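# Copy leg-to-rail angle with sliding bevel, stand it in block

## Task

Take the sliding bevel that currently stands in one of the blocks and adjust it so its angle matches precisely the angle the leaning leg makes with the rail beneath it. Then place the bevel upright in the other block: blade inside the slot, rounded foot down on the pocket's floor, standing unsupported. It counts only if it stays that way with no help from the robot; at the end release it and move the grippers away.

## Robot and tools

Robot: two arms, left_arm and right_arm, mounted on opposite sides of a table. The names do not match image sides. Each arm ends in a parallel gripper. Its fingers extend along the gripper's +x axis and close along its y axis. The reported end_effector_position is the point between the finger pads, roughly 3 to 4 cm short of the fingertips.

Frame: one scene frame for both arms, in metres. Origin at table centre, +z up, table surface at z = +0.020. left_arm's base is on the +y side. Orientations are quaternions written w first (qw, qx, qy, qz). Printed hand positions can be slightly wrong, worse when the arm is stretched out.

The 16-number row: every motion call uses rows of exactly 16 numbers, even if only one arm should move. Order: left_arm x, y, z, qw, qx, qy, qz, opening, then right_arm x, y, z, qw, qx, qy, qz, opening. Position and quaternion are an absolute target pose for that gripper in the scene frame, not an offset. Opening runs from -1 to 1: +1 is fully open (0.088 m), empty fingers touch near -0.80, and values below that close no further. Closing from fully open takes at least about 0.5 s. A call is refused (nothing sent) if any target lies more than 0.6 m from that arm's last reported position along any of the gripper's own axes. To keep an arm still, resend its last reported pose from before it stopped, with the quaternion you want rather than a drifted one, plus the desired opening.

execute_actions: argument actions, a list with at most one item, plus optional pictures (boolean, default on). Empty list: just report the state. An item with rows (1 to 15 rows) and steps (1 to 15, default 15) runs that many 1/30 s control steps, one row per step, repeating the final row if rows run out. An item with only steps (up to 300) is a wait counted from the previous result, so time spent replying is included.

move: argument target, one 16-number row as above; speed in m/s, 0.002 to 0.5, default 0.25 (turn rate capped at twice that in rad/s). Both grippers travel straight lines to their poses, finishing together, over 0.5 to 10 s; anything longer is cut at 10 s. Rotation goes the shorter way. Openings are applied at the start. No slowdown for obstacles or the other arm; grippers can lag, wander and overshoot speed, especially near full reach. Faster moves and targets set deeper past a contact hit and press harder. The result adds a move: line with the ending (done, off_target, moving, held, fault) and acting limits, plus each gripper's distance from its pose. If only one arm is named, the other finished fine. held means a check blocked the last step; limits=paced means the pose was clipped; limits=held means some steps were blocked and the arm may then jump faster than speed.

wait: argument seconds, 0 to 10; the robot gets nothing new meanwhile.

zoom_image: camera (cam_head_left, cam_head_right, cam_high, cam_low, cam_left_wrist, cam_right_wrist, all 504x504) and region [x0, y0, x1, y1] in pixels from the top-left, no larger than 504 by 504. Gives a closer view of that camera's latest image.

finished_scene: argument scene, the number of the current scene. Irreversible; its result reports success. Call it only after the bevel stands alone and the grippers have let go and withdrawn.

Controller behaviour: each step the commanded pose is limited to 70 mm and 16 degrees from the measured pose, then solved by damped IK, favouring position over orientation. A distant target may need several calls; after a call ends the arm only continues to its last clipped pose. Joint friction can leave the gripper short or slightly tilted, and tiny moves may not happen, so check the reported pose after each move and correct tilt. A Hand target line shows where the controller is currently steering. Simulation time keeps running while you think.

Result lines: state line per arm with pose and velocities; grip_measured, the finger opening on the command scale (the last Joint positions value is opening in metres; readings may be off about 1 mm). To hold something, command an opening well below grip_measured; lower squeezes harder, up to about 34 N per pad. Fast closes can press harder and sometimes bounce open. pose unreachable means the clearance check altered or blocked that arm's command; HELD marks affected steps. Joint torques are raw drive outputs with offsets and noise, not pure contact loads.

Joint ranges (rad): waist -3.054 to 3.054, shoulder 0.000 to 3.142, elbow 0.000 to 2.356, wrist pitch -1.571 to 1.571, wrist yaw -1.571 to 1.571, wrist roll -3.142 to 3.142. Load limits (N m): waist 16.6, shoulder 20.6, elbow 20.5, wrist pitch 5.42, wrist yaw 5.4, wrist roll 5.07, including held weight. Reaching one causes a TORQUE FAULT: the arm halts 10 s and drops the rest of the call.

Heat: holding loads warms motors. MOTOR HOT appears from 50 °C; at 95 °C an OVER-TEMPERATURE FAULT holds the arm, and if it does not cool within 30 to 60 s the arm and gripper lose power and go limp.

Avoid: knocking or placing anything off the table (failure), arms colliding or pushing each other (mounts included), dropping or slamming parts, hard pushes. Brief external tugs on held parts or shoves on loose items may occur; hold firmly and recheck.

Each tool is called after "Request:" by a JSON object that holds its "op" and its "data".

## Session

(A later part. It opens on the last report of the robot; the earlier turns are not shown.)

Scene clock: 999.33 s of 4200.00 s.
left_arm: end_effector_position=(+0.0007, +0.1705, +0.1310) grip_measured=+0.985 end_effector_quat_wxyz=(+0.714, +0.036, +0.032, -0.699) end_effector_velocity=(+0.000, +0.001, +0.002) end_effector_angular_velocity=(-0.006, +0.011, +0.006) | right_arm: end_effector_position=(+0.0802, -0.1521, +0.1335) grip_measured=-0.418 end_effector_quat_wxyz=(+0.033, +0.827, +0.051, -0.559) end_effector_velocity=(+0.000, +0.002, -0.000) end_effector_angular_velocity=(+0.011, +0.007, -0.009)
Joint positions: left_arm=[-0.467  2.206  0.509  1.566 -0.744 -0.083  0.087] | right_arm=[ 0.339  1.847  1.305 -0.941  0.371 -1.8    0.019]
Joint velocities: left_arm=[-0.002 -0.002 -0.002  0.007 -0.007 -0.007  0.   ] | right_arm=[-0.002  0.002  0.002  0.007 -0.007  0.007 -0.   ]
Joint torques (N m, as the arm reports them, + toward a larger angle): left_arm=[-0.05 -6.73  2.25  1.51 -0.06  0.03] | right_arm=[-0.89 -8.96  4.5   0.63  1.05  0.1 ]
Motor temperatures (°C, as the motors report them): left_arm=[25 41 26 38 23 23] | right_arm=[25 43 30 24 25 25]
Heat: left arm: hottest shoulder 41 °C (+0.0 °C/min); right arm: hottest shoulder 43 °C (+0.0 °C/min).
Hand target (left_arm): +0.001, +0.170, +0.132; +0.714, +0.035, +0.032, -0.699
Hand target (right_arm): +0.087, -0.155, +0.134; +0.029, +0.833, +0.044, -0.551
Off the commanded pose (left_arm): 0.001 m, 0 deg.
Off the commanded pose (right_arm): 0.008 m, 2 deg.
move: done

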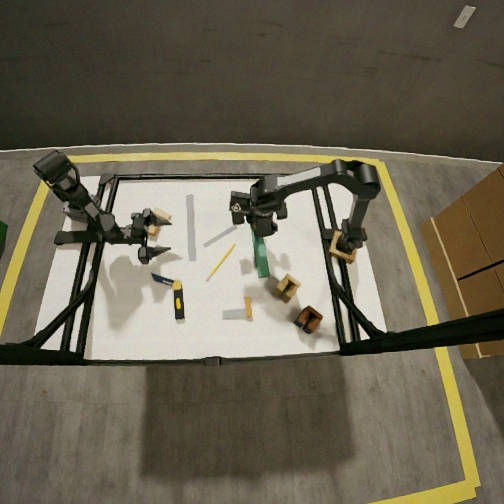

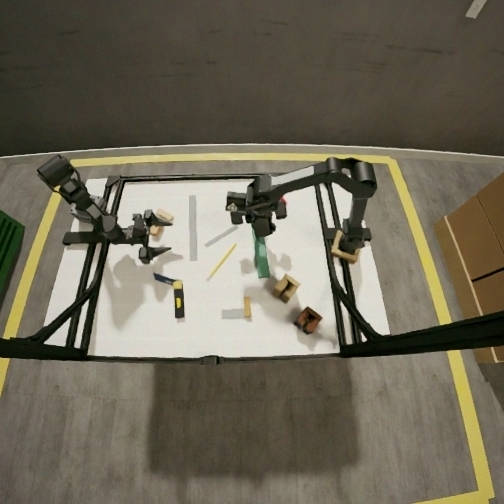

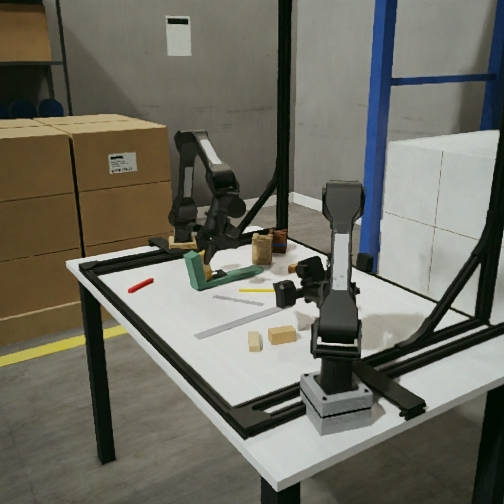

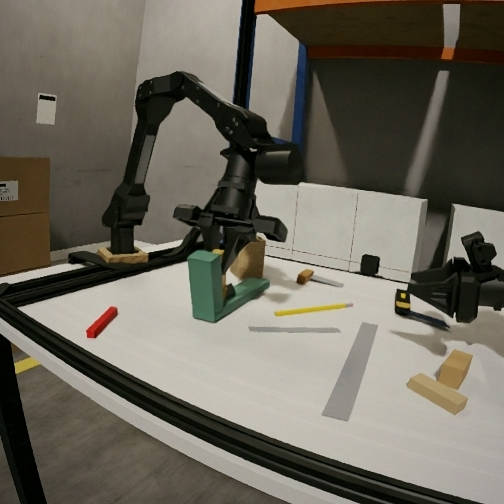

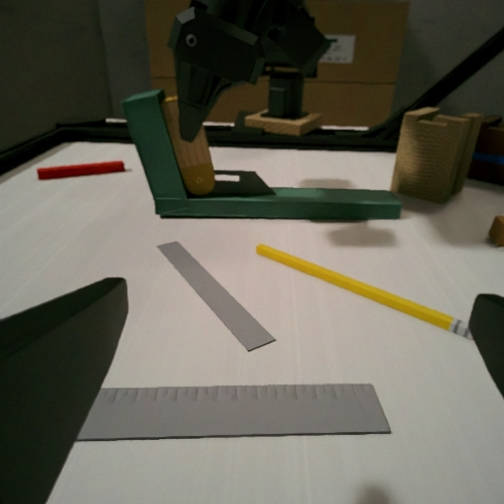

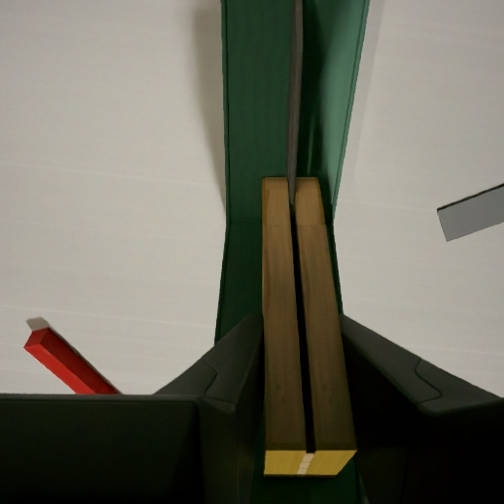

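Request:
{"op": "execute_actions", "data": {"actions": []}}

Scene clock: 1049.43 s of 4200.00 s.
left_arm: end_effector_position=(+0.0007, +0.1705, +0.1310) grip_measured=+0.985 end_effector_quat_wxyz=(+0.714, +0.036, +0.032, -0.699) end_effector_velocity=(+0.001, +0.001, -0.003) end_effector_angular_velocity=(+0.015, +0.007, +0.007) | right_arm: end_effector_position=(+0.0803, -0.1523, +0.1337) grip_measured=-0.418 end_effector_quat_wxyz=(+0.031, +0.828, +0.052, -0.557) end_effector_velocity=(+0.002, -0.004, -0.001) end_effector_angular_velocity=(-0.016, -0.007, +0.004)
Joint positions: left_arm=[-0.467  2.206  0.509  1.566 -0.744 -0.082  0.087] | right_arm=[ 0.34   1.844  1.3   -0.936  0.376 -1.799  0.019]
Joint velocities: left_arm=[-0.002 -0.002 -0.002 -0.022 -0.007 -0.022 -0.   ] | right_arm=[-0.002 -0.002 -0.007 -0.007  0.007 -0.007 -0.   ]
Joint torques (N m, as the arm reports them, + toward a larger angle): left_arm=[-0.04 -6.71  2.26  1.52 -0.06  0.02] | right_arm=[-1.08 -8.48  5.17  0.28  0.87  0.05]
Motor temperatures (°C, as the motors report them): left_arm=[25 41 26 38 23 23] | right_arm=[25 42 30 24 26 25]
Heat: left arm: hottest shoulder 41 °C (+0.0 °C/min); right arm: hottest shoulder 42 °C (-1.0 °C/min).
Hand target (left_arm): +0.001, +0.170, +0.132; +0.714, +0.035, +0.032, -0.699
Hand target (right_arm): +0.087, -0.155, +0.134; +0.029, +0.833, +0.044, -0.551
Off the commanded pose (left_arm): 0.001 m, 0 deg.
Off the commanded pose (right_arm): 0.007 m, 1 deg.
Steps of this call (steps 1 to 1503: nothing new was sent). Readings (end_effector_position):
1: left_arm (+0.0007, +0.1705, +0.1310) | right_arm (+0.0802, -0.1521, +0.1335)
2: left_arm (+0.0007, +0.1705, +0.1310) | right_arm (+0.0802, -0.1520, +0.1335)
4: left_arm (+0.0007, +0.1705, +0.1310) | right_arm (+0.0802, -0.1520, +0.1335)
8: left_arm (+0.0007, +0.1705, +0.1310) | right_arm (+0.0802, -0.1521, +0.1334)
1503: the state above

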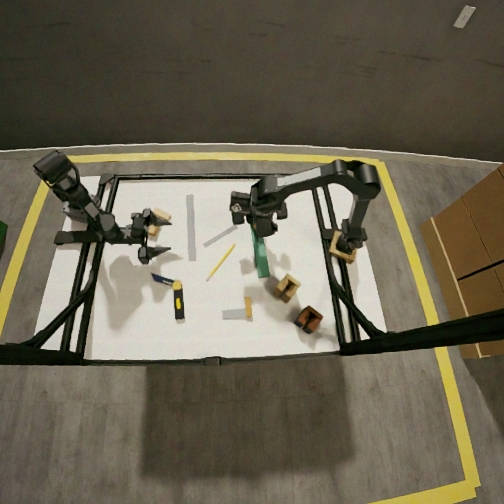

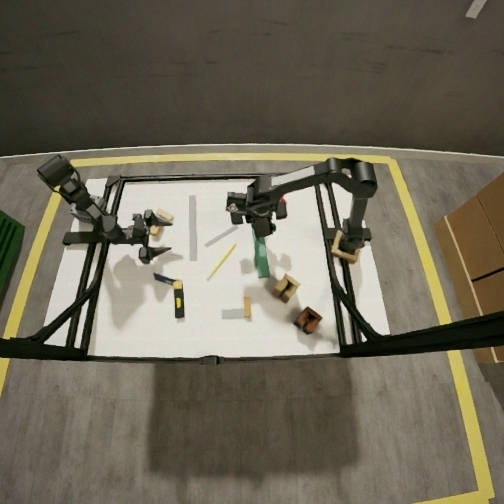

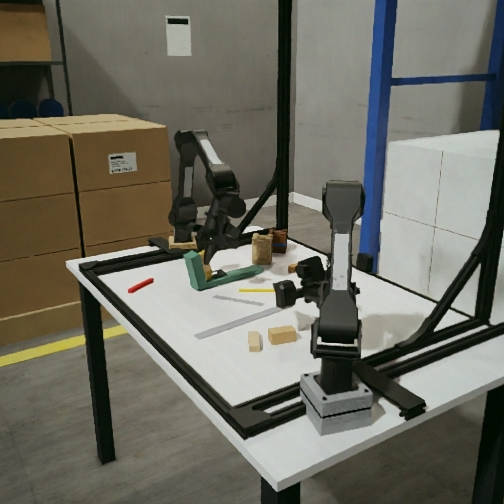

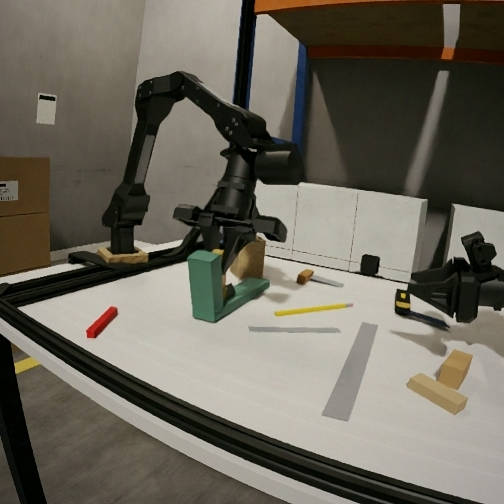

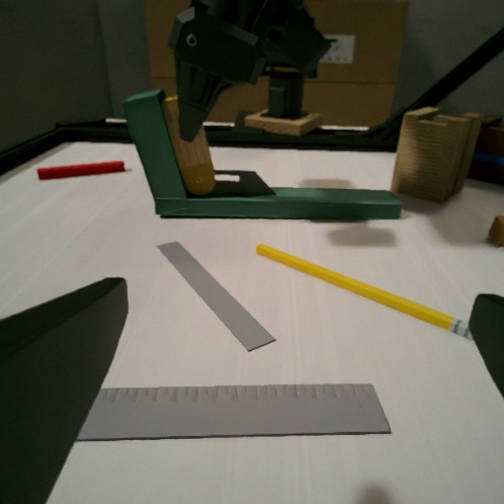

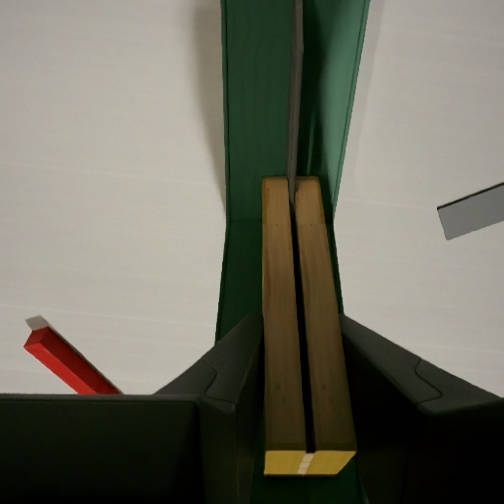

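Request:
{"op": "zoom_image", "data": {"camera": "cam_left_wrist", "region": [110, 80, 290, 230]}}

Region (110, 80, 290, 230) of cam_left_wrist's 504x504 image, scaled by 2.800, with more detail than that image has.

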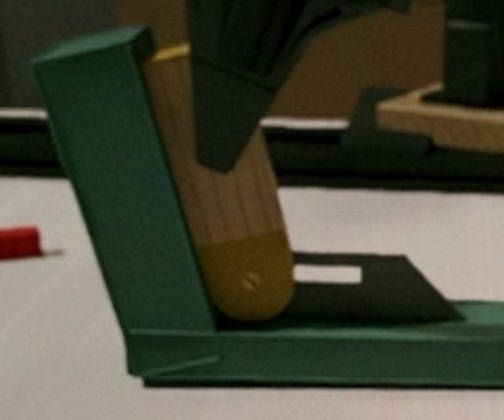

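Request:
{"op": "move", "data": {"target": [0.0006,0.1704,0.1315,0.714,0.035,0.032,-0.699,1.0, 0.0835,-0.1540,0.1325,-0.0289,-0.8327,-0.0436,0.5511,-0.55], "speed": 0.01}}

Request:
{"op": "move", "data": {"target": [0.0006,0.1704,0.1315,0.714,0.035,0.032,-0.699,1.0, 0.0835,-0.1540,0.1325,-0.0289,-0.8327,-0.0436,0.5511,-0.32], "speed": 0.01}}

Request:
{"op": "zoom_image", "data": {"camera": "cam_left_wrist", "region": [110, 80, 290, 230]}}

Scene clock: 1065.73 s of 4200.00 s.
left_arm: end_effector_position=(+0.0007, +0.1706, +0.1308) grip_measured=+0.985 end_effector_quat_wxyz=(+0.714, +0.036, +0.032, -0.699) end_effector_velocity=(-0.002, +0.001, +0.000) end_effector_angular_velocity=(+0.001, +0.005, +0.001) | right_arm: end_effector_position=(+0.0803, -0.1525, +0.1338) grip_measured=-0.418 end_effector_quat_wxyz=(+0.028, +0.829, +0.050, -0.557) end_effector_velocity=(+0.001, -0.004, +0.002) end_effector_angular_velocity=(-0.009, +0.009, -0.013)
Joint positions: left_arm=[-0.467  2.206  0.509  1.566 -0.744 -0.082  0.087] | right_arm=[ 0.341  1.843  1.299 -0.936  0.378 -1.791  0.019]
Joint velocities: left_arm=[-0.007 -0.002  0.002 -0.007 -0.007 -0.007  0.   ] | right_arm=[-0.007 -0.007  0.002 -0.022 -0.007  0.007 -0.   ]
Joint torques (N m, as the arm reports them, + toward a larger angle): left_arm=[-0.03 -6.7   2.27  1.5  -0.06  0.01] | right_arm=[-0.28 -7.65  5.76  0.16  0.79  0.18]
Motor temperatures (°C, as the motors report them): left_arm=[25 41 26 38 23 23] | right_arm=[25 42 30 24 26 25]
Heat: left arm: hottest shoulder 41 °C (+0.0 °C/min); right arm: hottest shoulder 42 °C (-1.0 °C/min).
Hand target (left_arm): +0.001, +0.170, +0.131; +0.714, +0.035, +0.032, -0.699
Hand target (right_arm): +0.083, -0.154, +0.132; +0.029, +0.833, +0.044, -0.551
Off the commanded pose (left_arm): 0.001 m, 0 deg.
Off the commanded pose (right_arm): 0.004 m, 1 deg.
move: done

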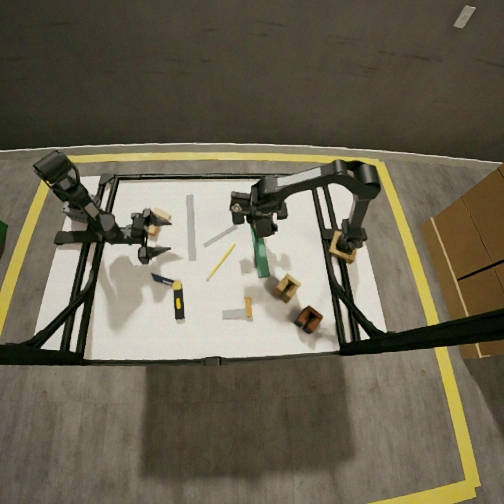

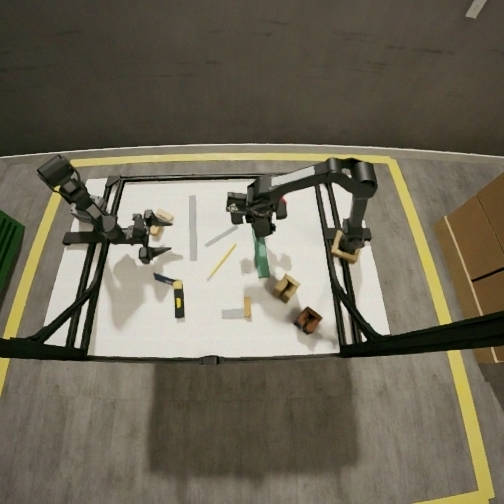

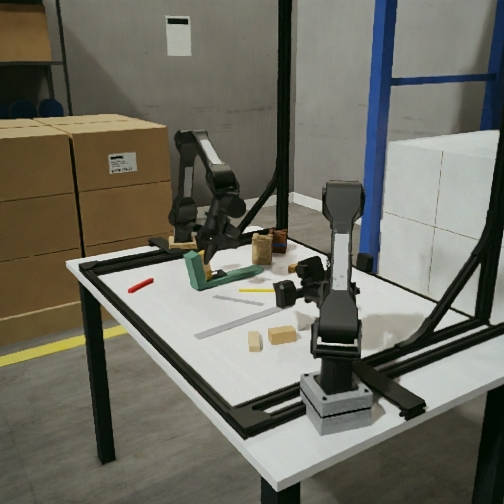

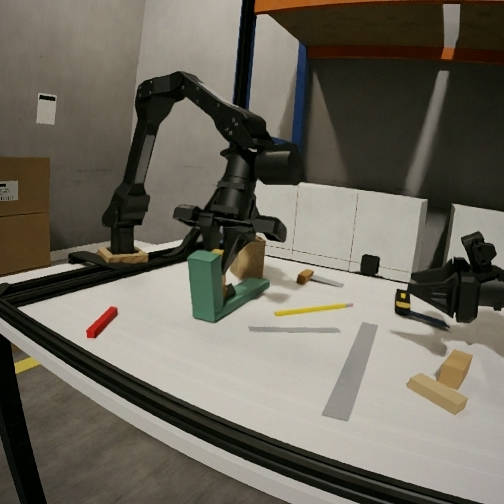

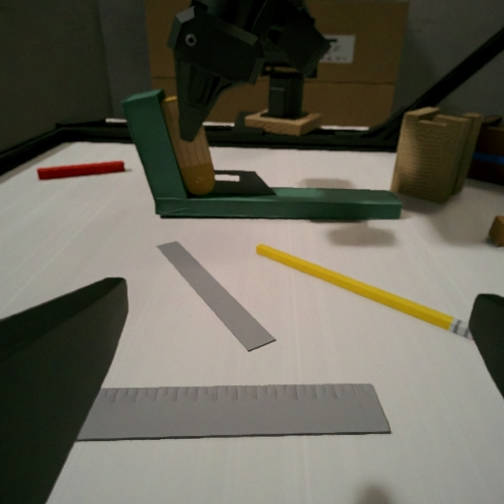

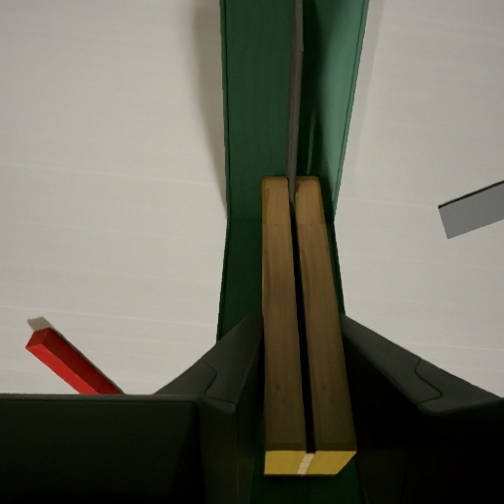

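Scene clock: 1066.87 s of 4200.00 s.
left_arm: end_effector_position=(+0.0007, +0.1706, +0.1308) grip_measured=+0.985 end_effector_quat_wxyz=(+0.714, +0.036, +0.032, -0.699) end_effector_velocity=(+0.003, +0.001, -0.001) end_effector_angular_velocity=(+0.003, +0.015, +0.021) | right_arm: end_effector_position=(+0.0819, -0.1527, +0.1344) grip_measured=-0.320 end_effector_quat_wxyz=(+0.029, +0.832, +0.049, -0.552) end_effector_velocity=(-0.000, -0.004, -0.002) end_effector_angular_velocity=(-0.014, +0.008, +0.005)
Joint positions: left_arm=[-0.467  2.206  0.509  1.566 -0.744 -0.082  0.087] | right_arm=[ 0.341  1.843  1.299 -0.936  0.39  -1.79   0.023]
Joint velocities: left_arm=[-0.002 -0.002 -0.002 -0.007 -0.022 -0.022  0.   ] | right_arm=[-0.002 -0.002 -0.007 -0.007 -0.007 -0.007 -0.   ]
Joint torques (N m, as the arm reports them, + toward a larger angle): left_arm=[-0.02 -6.77  2.28  1.51 -0.06  0.01] | right_arm=[-0.27 -7.68  5.75  0.17  0.33  0.14]
Motor temperatures (°C, as the motors report them): left_arm=[25 41 26 38 23 23] | right_arm=[25 42 30 24 26 25]
Heat: left arm: hottest shoulder 41 °C (+0.0 °C/min); right arm: hottest shoulder 42 °C (-1.0 °C/min).
Hand target (left_arm): +0.001, +0.170, +0.132; +0.714, +0.035, +0.032, -0.699
Hand target (right_arm): +0.083, -0.154, +0.133; +0.029, +0.833, +0.044, -0.551
Off the commanded pose (left_arm): 0.001 m, 0 deg.
Off the commanded pose (right_arm): 0.003 m, 1 deg.
move: done

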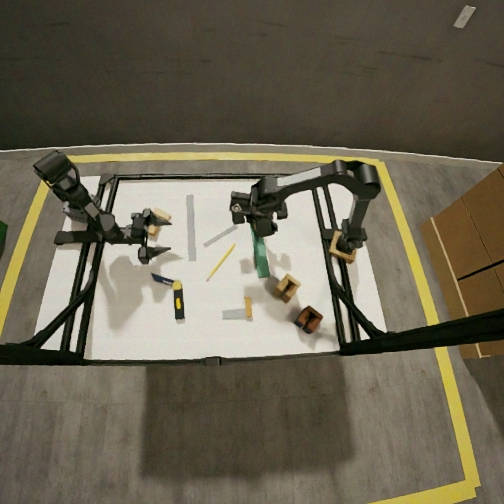

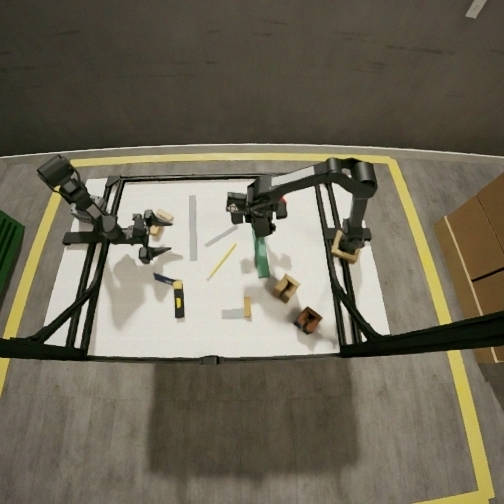

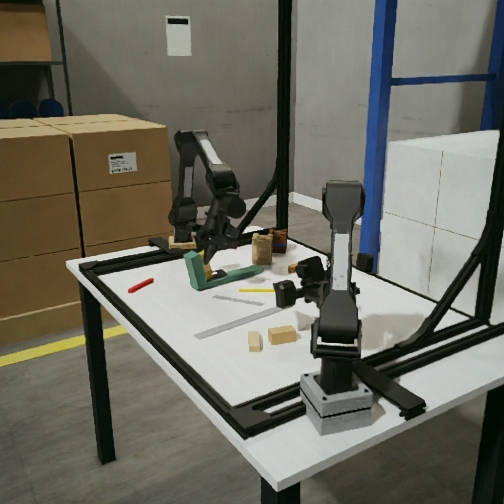

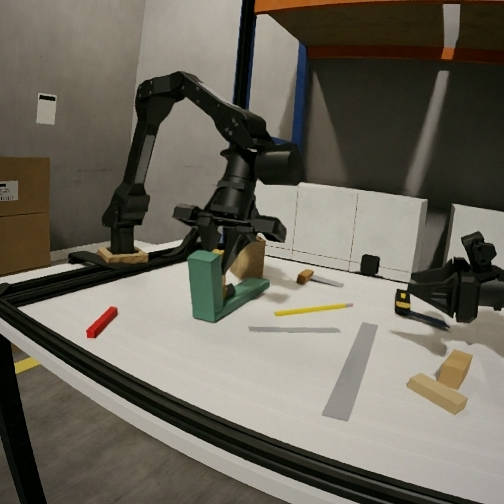

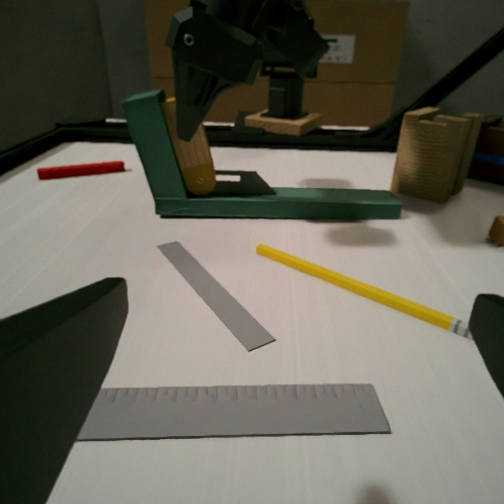

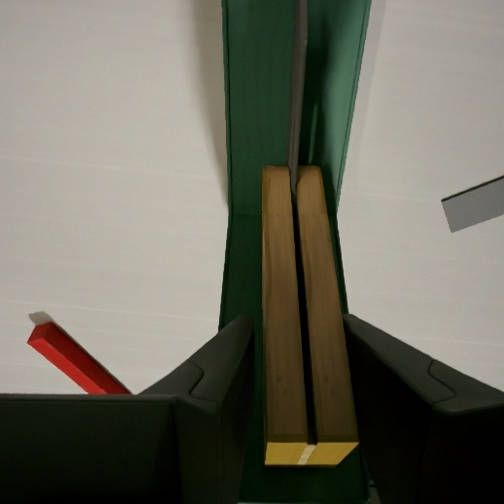

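Region (110, 80, 290, 230) of cam_left_wrist's 504x504 image, scaled by 2.800, with more detail than that image has.

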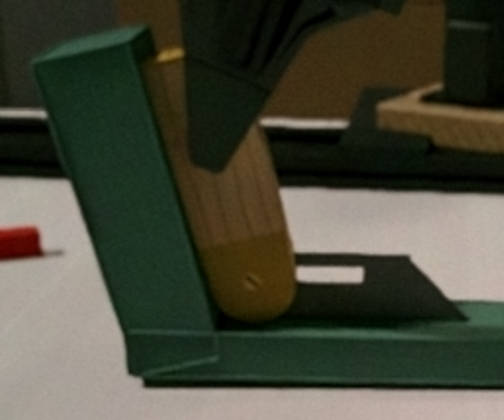

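Request:
{"op": "move", "data": {"target": [0.0006,0.1704,0.1315,0.714,0.035,0.032,-0.699,1.0, 0.0610,-0.1555,0.190,-0.0289,-0.8327,-0.0436,0.5511,-0.32], "speed": 0.04}}

Request:
{"op": "zoom_image", "data": {"camera": "cam_left_wrist", "region": [130, 85, 250, 205]}}

Scene clock: 1082.33 s of 4200.00 s.
left_arm: end_effector_position=(+0.0007, +0.1706, +0.1308) grip_measured=+0.985 end_effector_quat_wxyz=(+0.714, +0.036, +0.032, -0.699) end_effector_velocity=(+0.000, +0.001, +0.002) end_effector_angular_velocity=(-0.006, +0.011, +0.006) | right_arm: end_effector_position=(+0.0619, -0.1574, +0.1827) grip_measured=-0.320 end_effector_quat_wxyz=(+0.038, +0.831, +0.038, -0.553) end_effector_velocity=(-0.000, -0.004, +0.001) end_effector_angular_velocity=(-0.020, +0.008, +0.005)
Joint positions: left_arm=[-0.467  2.206  0.509  1.566 -0.744 -0.082  0.087] | right_arm=[ 0.4    1.813  1.459 -1.182  0.395 -1.718  0.023]
Joint velocities: left_arm=[-0.002 -0.002 -0.002  0.007 -0.007 -0.007 -0.   ] | right_arm=[-0.002 -0.002  0.002 -0.022 -0.007 -0.007 -0.   ]
Joint torques (N m, as the arm reports them, + toward a larger angle): left_arm=[-0.02 -6.75  2.28  1.51 -0.06  0.01] | right_arm=[ 0.31 -9.69  7.7  -0.02  0.34  0.08]
Motor temperatures (°C, as the motors report them): left_arm=[25 41 26 38 23 23] | right_arm=[25 41 30 24 25 25]
Heat: left arm: hottest shoulder 41 °C (+0.0 °C/min); right arm: hottest shoulder 41 °C (-1.0 °C/min).
Hand target (left_arm): +0.001, +0.170, +0.131; +0.714, +0.035, +0.032, -0.699
Hand target (right_arm): +0.061, -0.155, +0.190; +0.029, +0.833, +0.044, -0.551
Off the commanded pose (left_arm): 0.001 m, 0 deg.
Off the commanded pose (right_arm): 0.008 m, 1 deg.
After step 90, 10.63 s passed at rest.
move: done

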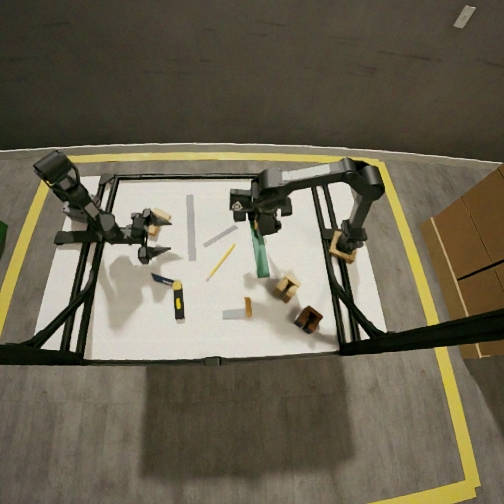

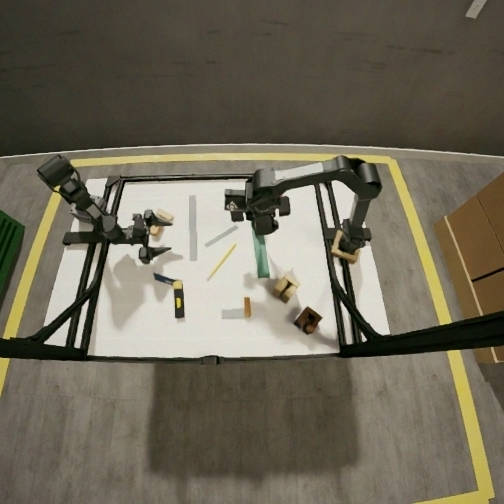

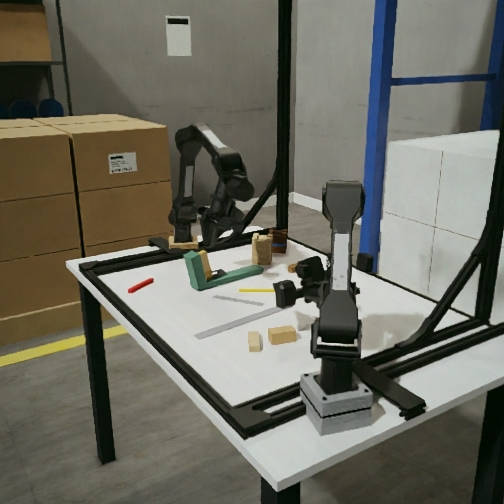

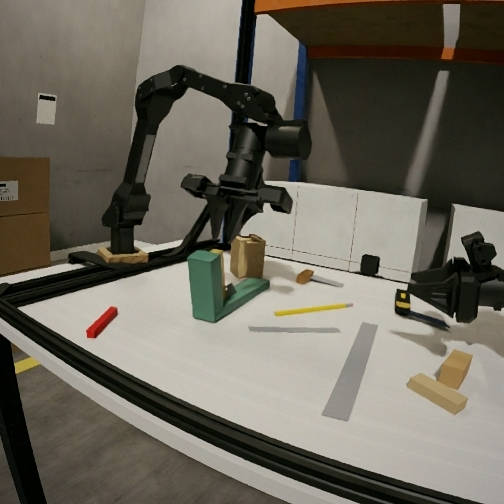

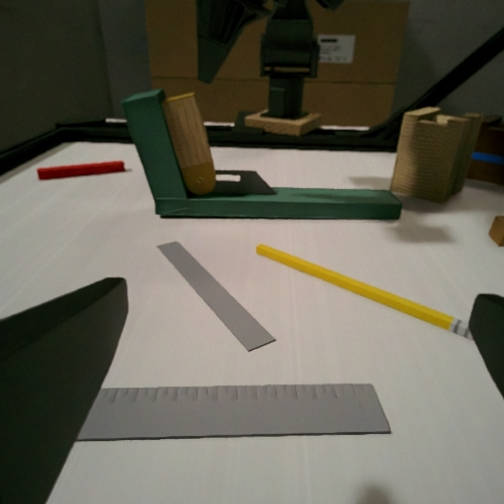

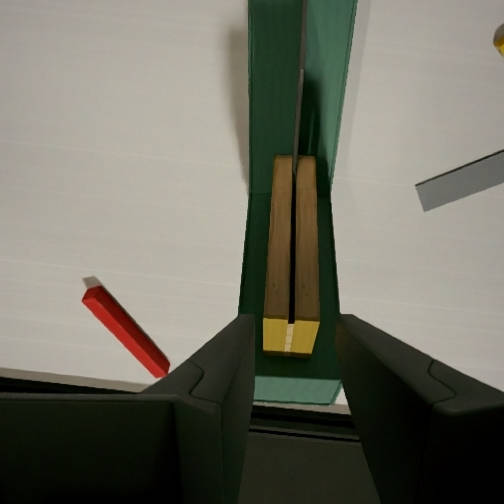

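Region (130, 85, 250, 205) of cam_left_wrist's 504x504 image, scaled by 4.200, with more detail than that image has.

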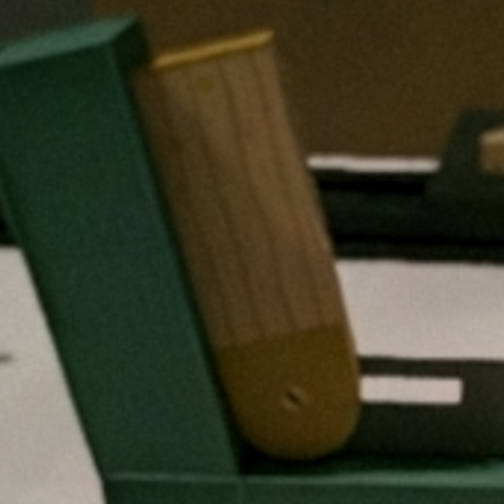

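Request:
{"op": "zoom_image", "data": {"camera": "cam_left_wrist", "region": [180, 140, 300, 220]}}

Region (180, 140, 300, 220) of cam_left_wrist's 504x504 image, scaled by 4.200, with more detail than that image has.

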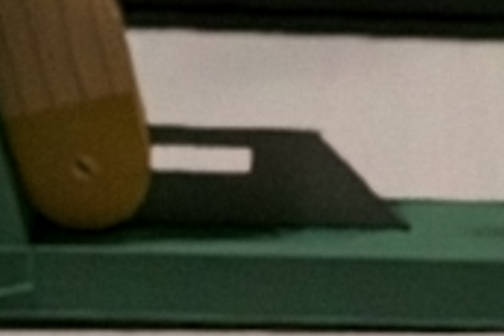

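Request:
{"op": "move", "data": {"target": [0.0006,0.1704,0.1315,0.714,0.035,0.032,-0.699,1.0, 0.1020,-0.1515,0.192,-0.0392,-0.6617,-0.0347,0.7480,-0.30], "speed": 0.1}}

Scene clock: 1148.00 s of 4200.00 s.
left_arm: end_effector_position=(+0.0007, +0.1706, +0.1308) grip_measured=+0.985 end_effector_quat_wxyz=(+0.714, +0.036, +0.032, -0.699) end_effector_velocity=(+0.001, +0.001, -0.001) end_effector_angular_velocity=(+0.004, +0.016, +0.007) | right_arm: end_effector_position=(+0.1013, -0.1536, +0.1929) grip_measured=-0.300 end_effector_quat_wxyz=(+0.039, +0.664, +0.035, -0.746) end_effector_velocity=(-0.000, +0.001, +0.003) end_effector_angular_velocity=(+0.012, +0.020, +0.013)
Joint positions: left_arm=[-0.467  2.206  0.509  1.566 -0.744 -0.082  0.087] | right_arm=[ 0.083  1.951  1.724 -1.394 -0.105 -2.026  0.024]
Joint velocities: left_arm=[-0.002 -0.002 -0.002 -0.007 -0.007 -0.022 -0.   ] | right_arm=[-0.007  0.002  0.012 -0.007 -0.022 -0.022 -0.   ]
Joint torques (N m, as the arm reports them, + toward a larger angle): left_arm=[-0.05 -6.76  2.26  1.51 -0.06  0.02] | right_arm=[-0.24 -7.49  7.5  -0.13 -0.25 -0.12]
Motor temperatures (°C, as the motors report them): left_arm=[25 40 26 38 23 23] | right_arm=[25 44 34 23 25 25]
Heat: left arm: hottest shoulder 40 °C (-1.0 °C/min); right arm: hottest shoulder 44 °C (+2.0 °C/min).
Hand target (left_arm): +0.001, +0.170, +0.132; +0.714, +0.035, +0.032, -0.699
Hand target (right_arm): +0.103, -0.152, +0.191; +0.040, +0.662, +0.034, -0.748
Off the commanded pose (left_arm): 0.001 m, 0 deg.
Off the commanded pose (right_arm): 0.002 m, 0 deg.
After step 90, 59.73 s passed at rest.
move: done

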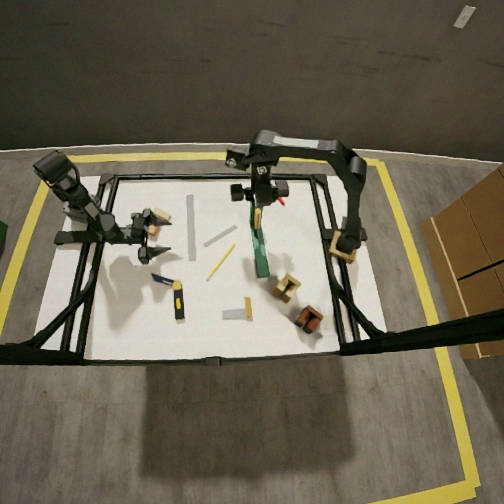

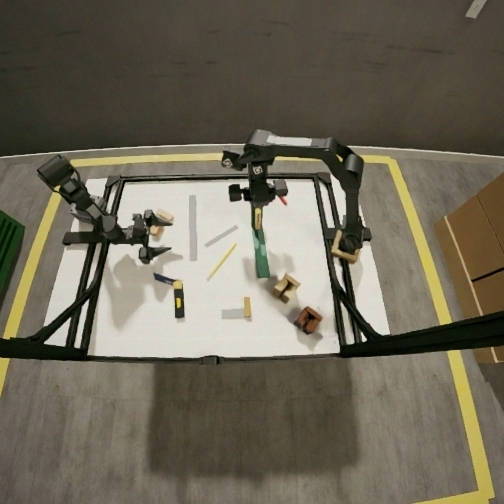

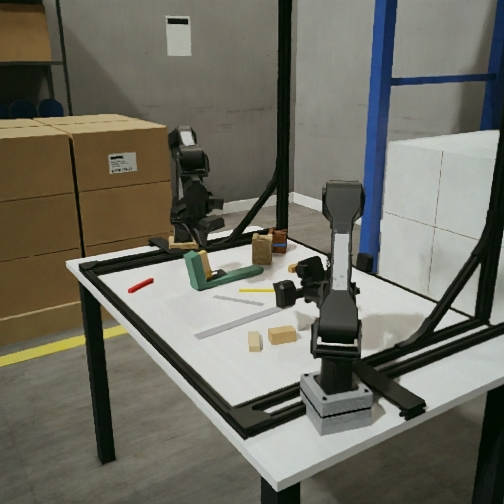

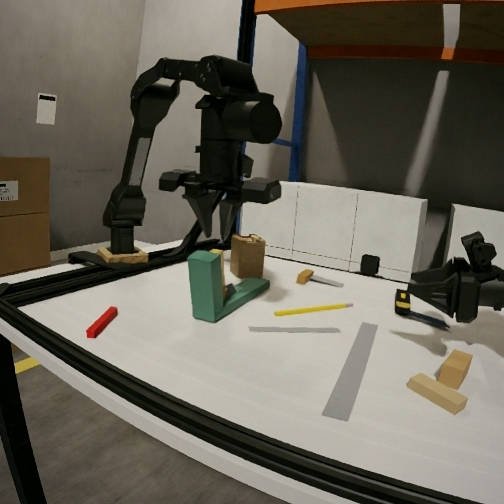

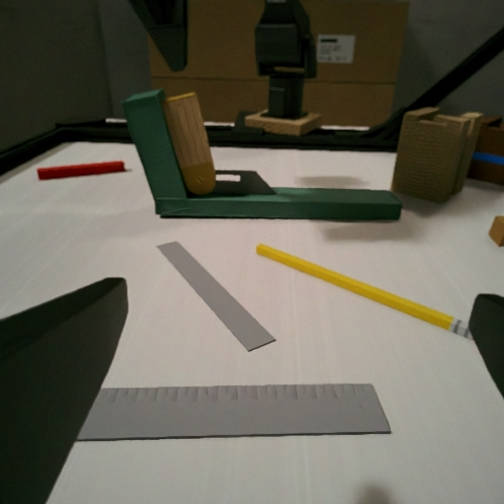

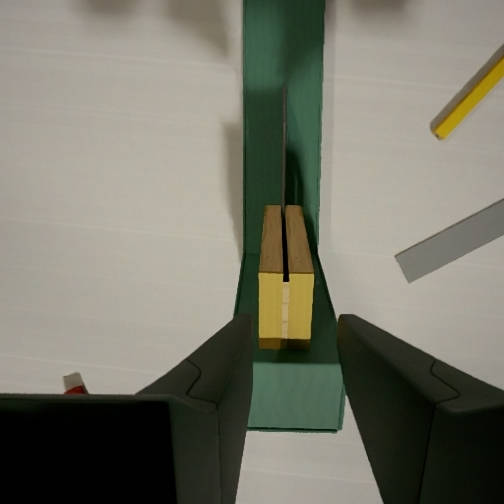

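Request:
{"op": "move", "data": {"target": [0.0006,0.1704,0.1315,0.714,0.035,0.032,-0.699,1.0, 0.0965,-0.1545,0.158,-0.0392,-0.6617,-0.0347,0.7480,-0.30], "speed": 0.03}}

Request:
{"op": "zoom_image", "data": {"camera": "cam_left_wrist", "region": [110, 50, 270, 210]}}

Scene clock: 1195.33 s of 4200.00 s.
left_arm: end_effector_position=(+0.0007, +0.1705, +0.1310) grip_measured=+0.985 end_effector_quat_wxyz=(+0.714, +0.036, +0.032, -0.699) end_effector_velocity=(+0.005, +0.000, -0.001) end_effector_angular_velocity=(+0.003, +0.015, +0.026) | right_arm: end_effector_position=(+0.0988, -0.1535, +0.1600) grip_measured=-0.300 end_effector_quat_wxyz=(+0.038, +0.663, +0.037, -0.746) end_effector_velocity=(-0.004, -0.004, -0.001) end_effector_angular_velocity=(-0.015, +0.030, +0.018)
Joint positions: left_arm=[-0.467  2.206  0.509  1.566 -0.744 -0.082  0.087] | right_arm=[ 0.088  1.952  1.594 -1.26  -0.108 -2.021  0.024]
Joint velocities: left_arm=[ 0.002 -0.002 -0.002 -0.007 -0.022 -0.022  0.   ] | right_arm=[-0.002  0.002 -0.002 -0.022 -0.022 -0.022  0.   ]
Joint torques (N m, as the arm reports them, + toward a larger angle): left_arm=[-0.04 -6.76  2.27  1.51 -0.06  0.01] | right_arm=[ 0.32 -9.16  4.8   0.15 -0.26  0.12]
Motor temperatures (°C, as the motors report them): left_arm=[25 40 26 39 23 23] | right_arm=[25 41 34 23 24 25]
Heat: left arm: hottest shoulder 40 °C (-1.0 °C/min); right arm: hottest shoulder 41 °C (-3.0 °C/min).
Hand target (left_arm): +0.001, +0.170, +0.132; +0.714, +0.035, +0.032, -0.699
Hand target (right_arm): +0.097, -0.155, +0.158; +0.039, +0.662, +0.034, -0.748
Off the commanded pose (left_arm): 0.001 m, 0 deg.
Off the commanded pose (right_arm): 0.003 m, 0 deg.
After step 90, 42.87 s passed at rest.
move: done

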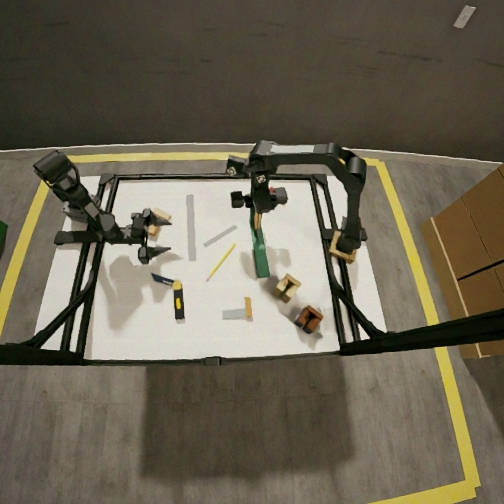

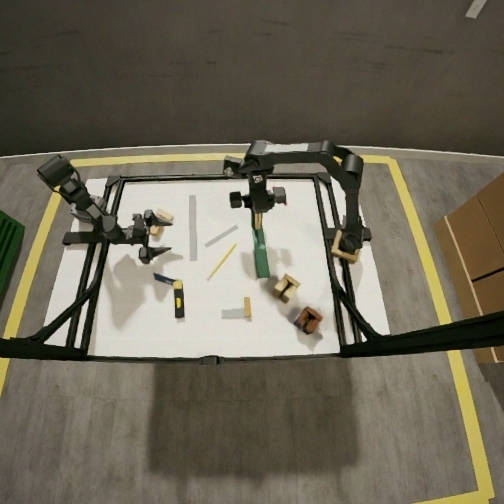

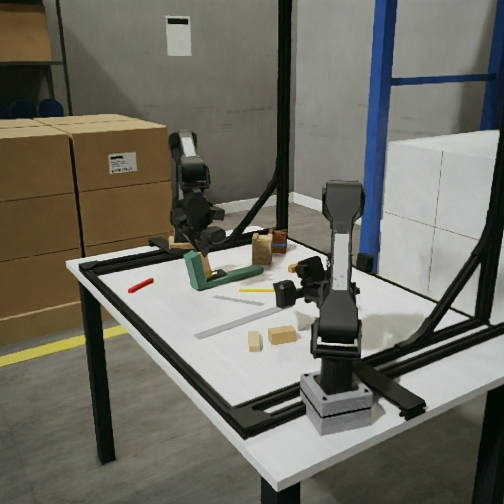

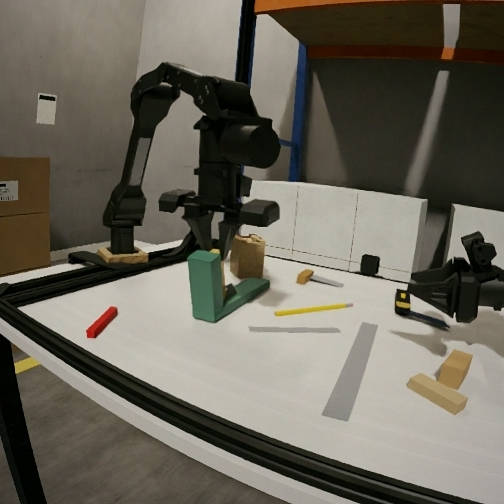

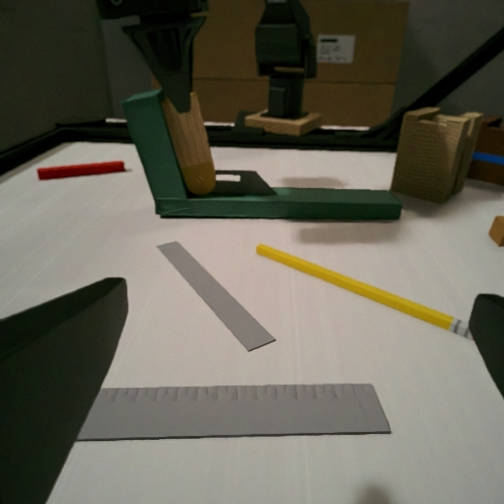

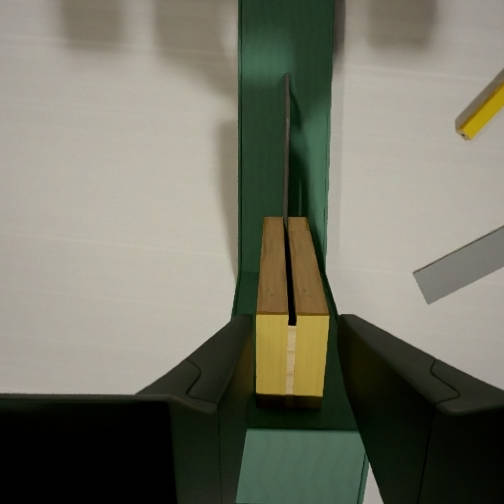

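Region (110, 50, 270, 210) of cam_left_wrist's 504x504 image, scaled by 3.150, with more detail than that image has.

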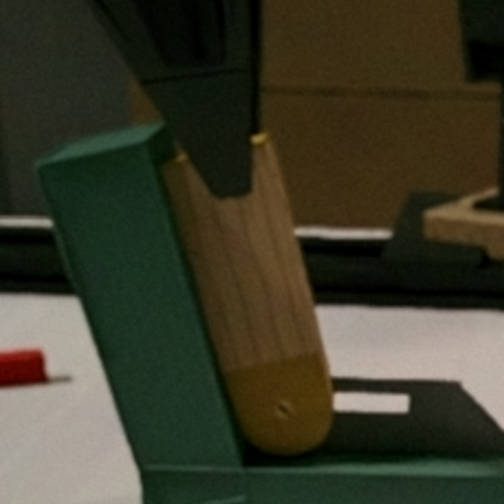

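Request:
{"op": "move", "data": {"target": [0.0006,0.1704,0.1315,0.714,0.035,0.032,-0.699,1.0, 0.0875,-0.1580,0.1465,-0.0386,-0.6747,-0.0353,0.7363,-0.29], "speed": 0.015}}

Request:
{"op": "zoom_image", "data": {"camera": "cam_left_wrist", "region": [110, 50, 270, 210]}}

Scene clock: 1262.80 s of 4200.00 s.
left_arm: end_effector_position=(+0.0007, +0.1705, +0.1310) grip_measured=+0.985 end_effector_quat_wxyz=(+0.714, +0.036, +0.032, -0.699) end_effector_velocity=(+0.003, +0.001, -0.001) end_effector_angular_velocity=(+0.004, -0.014, +0.019) | right_arm: end_effector_position=(+0.0887, -0.1566, +0.1437) grip_measured=-0.290 end_effector_quat_wxyz=(+0.041, +0.672, +0.033, -0.738) end_effector_velocity=(+0.002, -0.001, +0.001) end_effector_angular_velocity=(+0.005, -0.009, +0.005)
Joint positions: left_arm=[-0.467  2.206  0.509  1.566 -0.744 -0.082  0.087] | right_arm=[ 0.123  1.937  1.51  -1.187 -0.083 -1.986  0.025]
Joint velocities: left_arm=[-0.002 -0.002 -0.002 -0.007 -0.022  0.007  0.   ] | right_arm=[-0.002 -0.007 -0.007  0.007  0.007 -0.007 -0.   ]
Joint torques (N m, as the arm reports them, + toward a larger angle): left_arm=[-0.03 -6.71  2.26  1.51 -0.06  0.01] | right_arm=[  0.24 -10.72   4.72   0.14  -0.02   0.14]
Motor temperatures (°C, as the motors report them): left_arm=[25 40 26 39 23 23] | right_arm=[25 43 30 23 24 25]
Heat: left arm: hottest shoulder 40 °C (+0.0 °C/min); right arm: hottest shoulder 43 °C (+1.0 °C/min).
Hand target (left_arm): +0.001, +0.170, +0.131; +0.714, +0.035, +0.032, -0.699
Hand target (right_arm): +0.087, -0.158, +0.147; +0.039, +0.675, +0.035, -0.736
Off the commanded pose (left_arm): 0.001 m, 0 deg.
Off the commanded pose (right_arm): 0.003 m, 1 deg.
After step 90, 63.03 s passed at rest.
move: done

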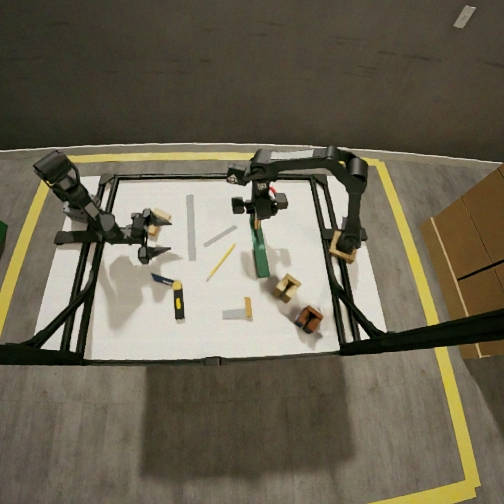

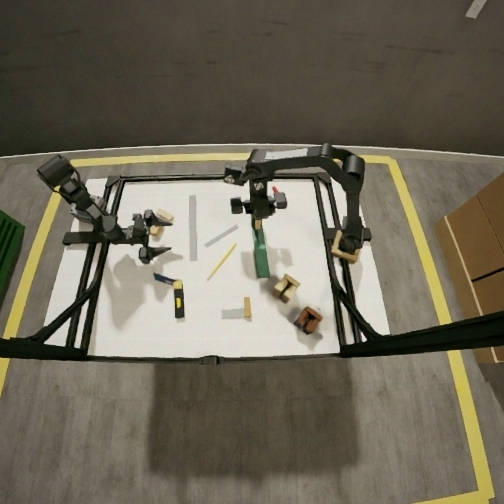

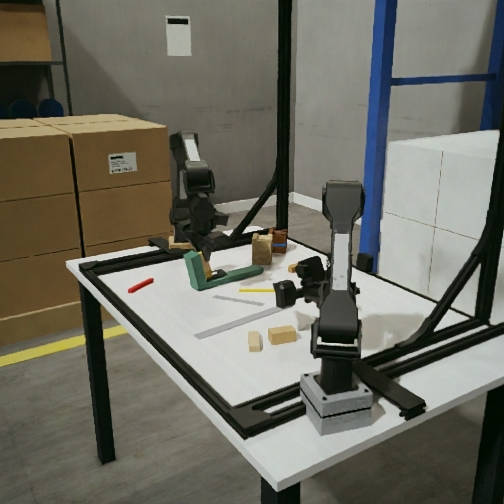

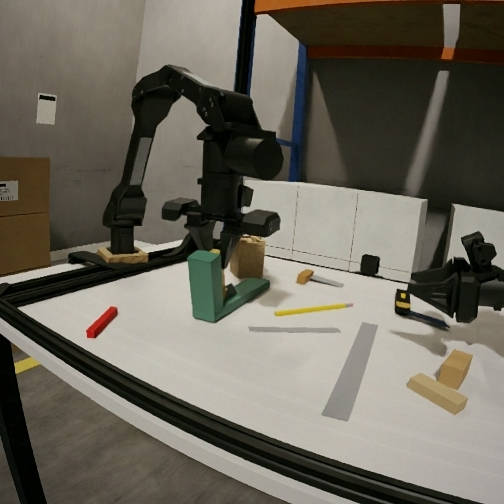

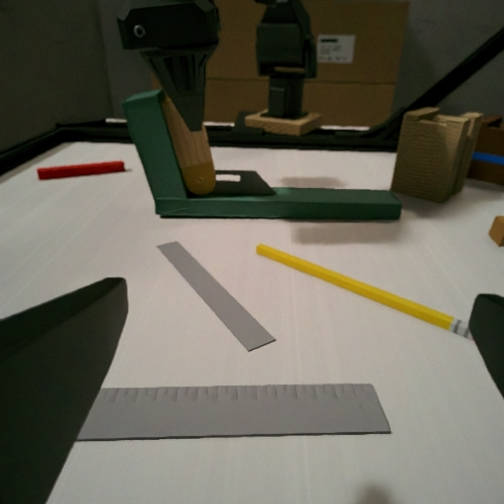

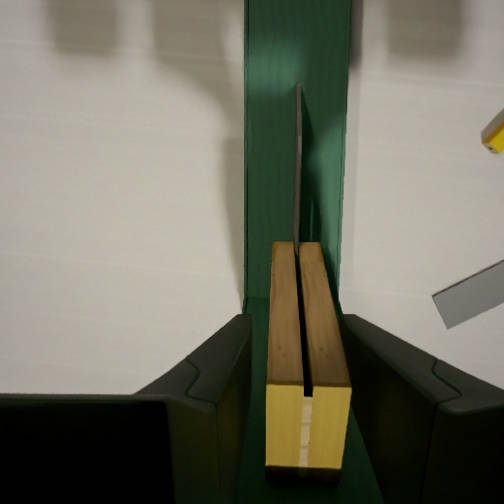

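Region (110, 50, 270, 210) of cam_left_wrist's 504x504 image, scaled by 3.150, with more detail than that image has.

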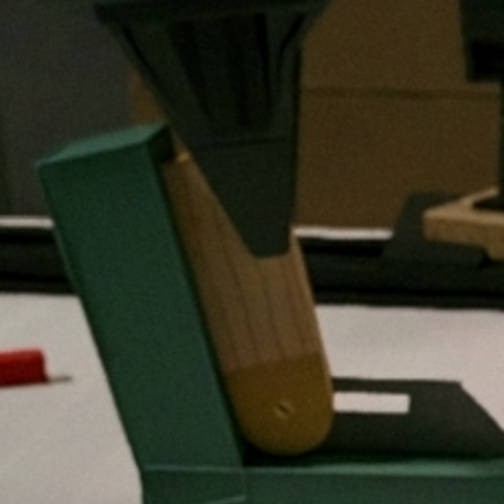

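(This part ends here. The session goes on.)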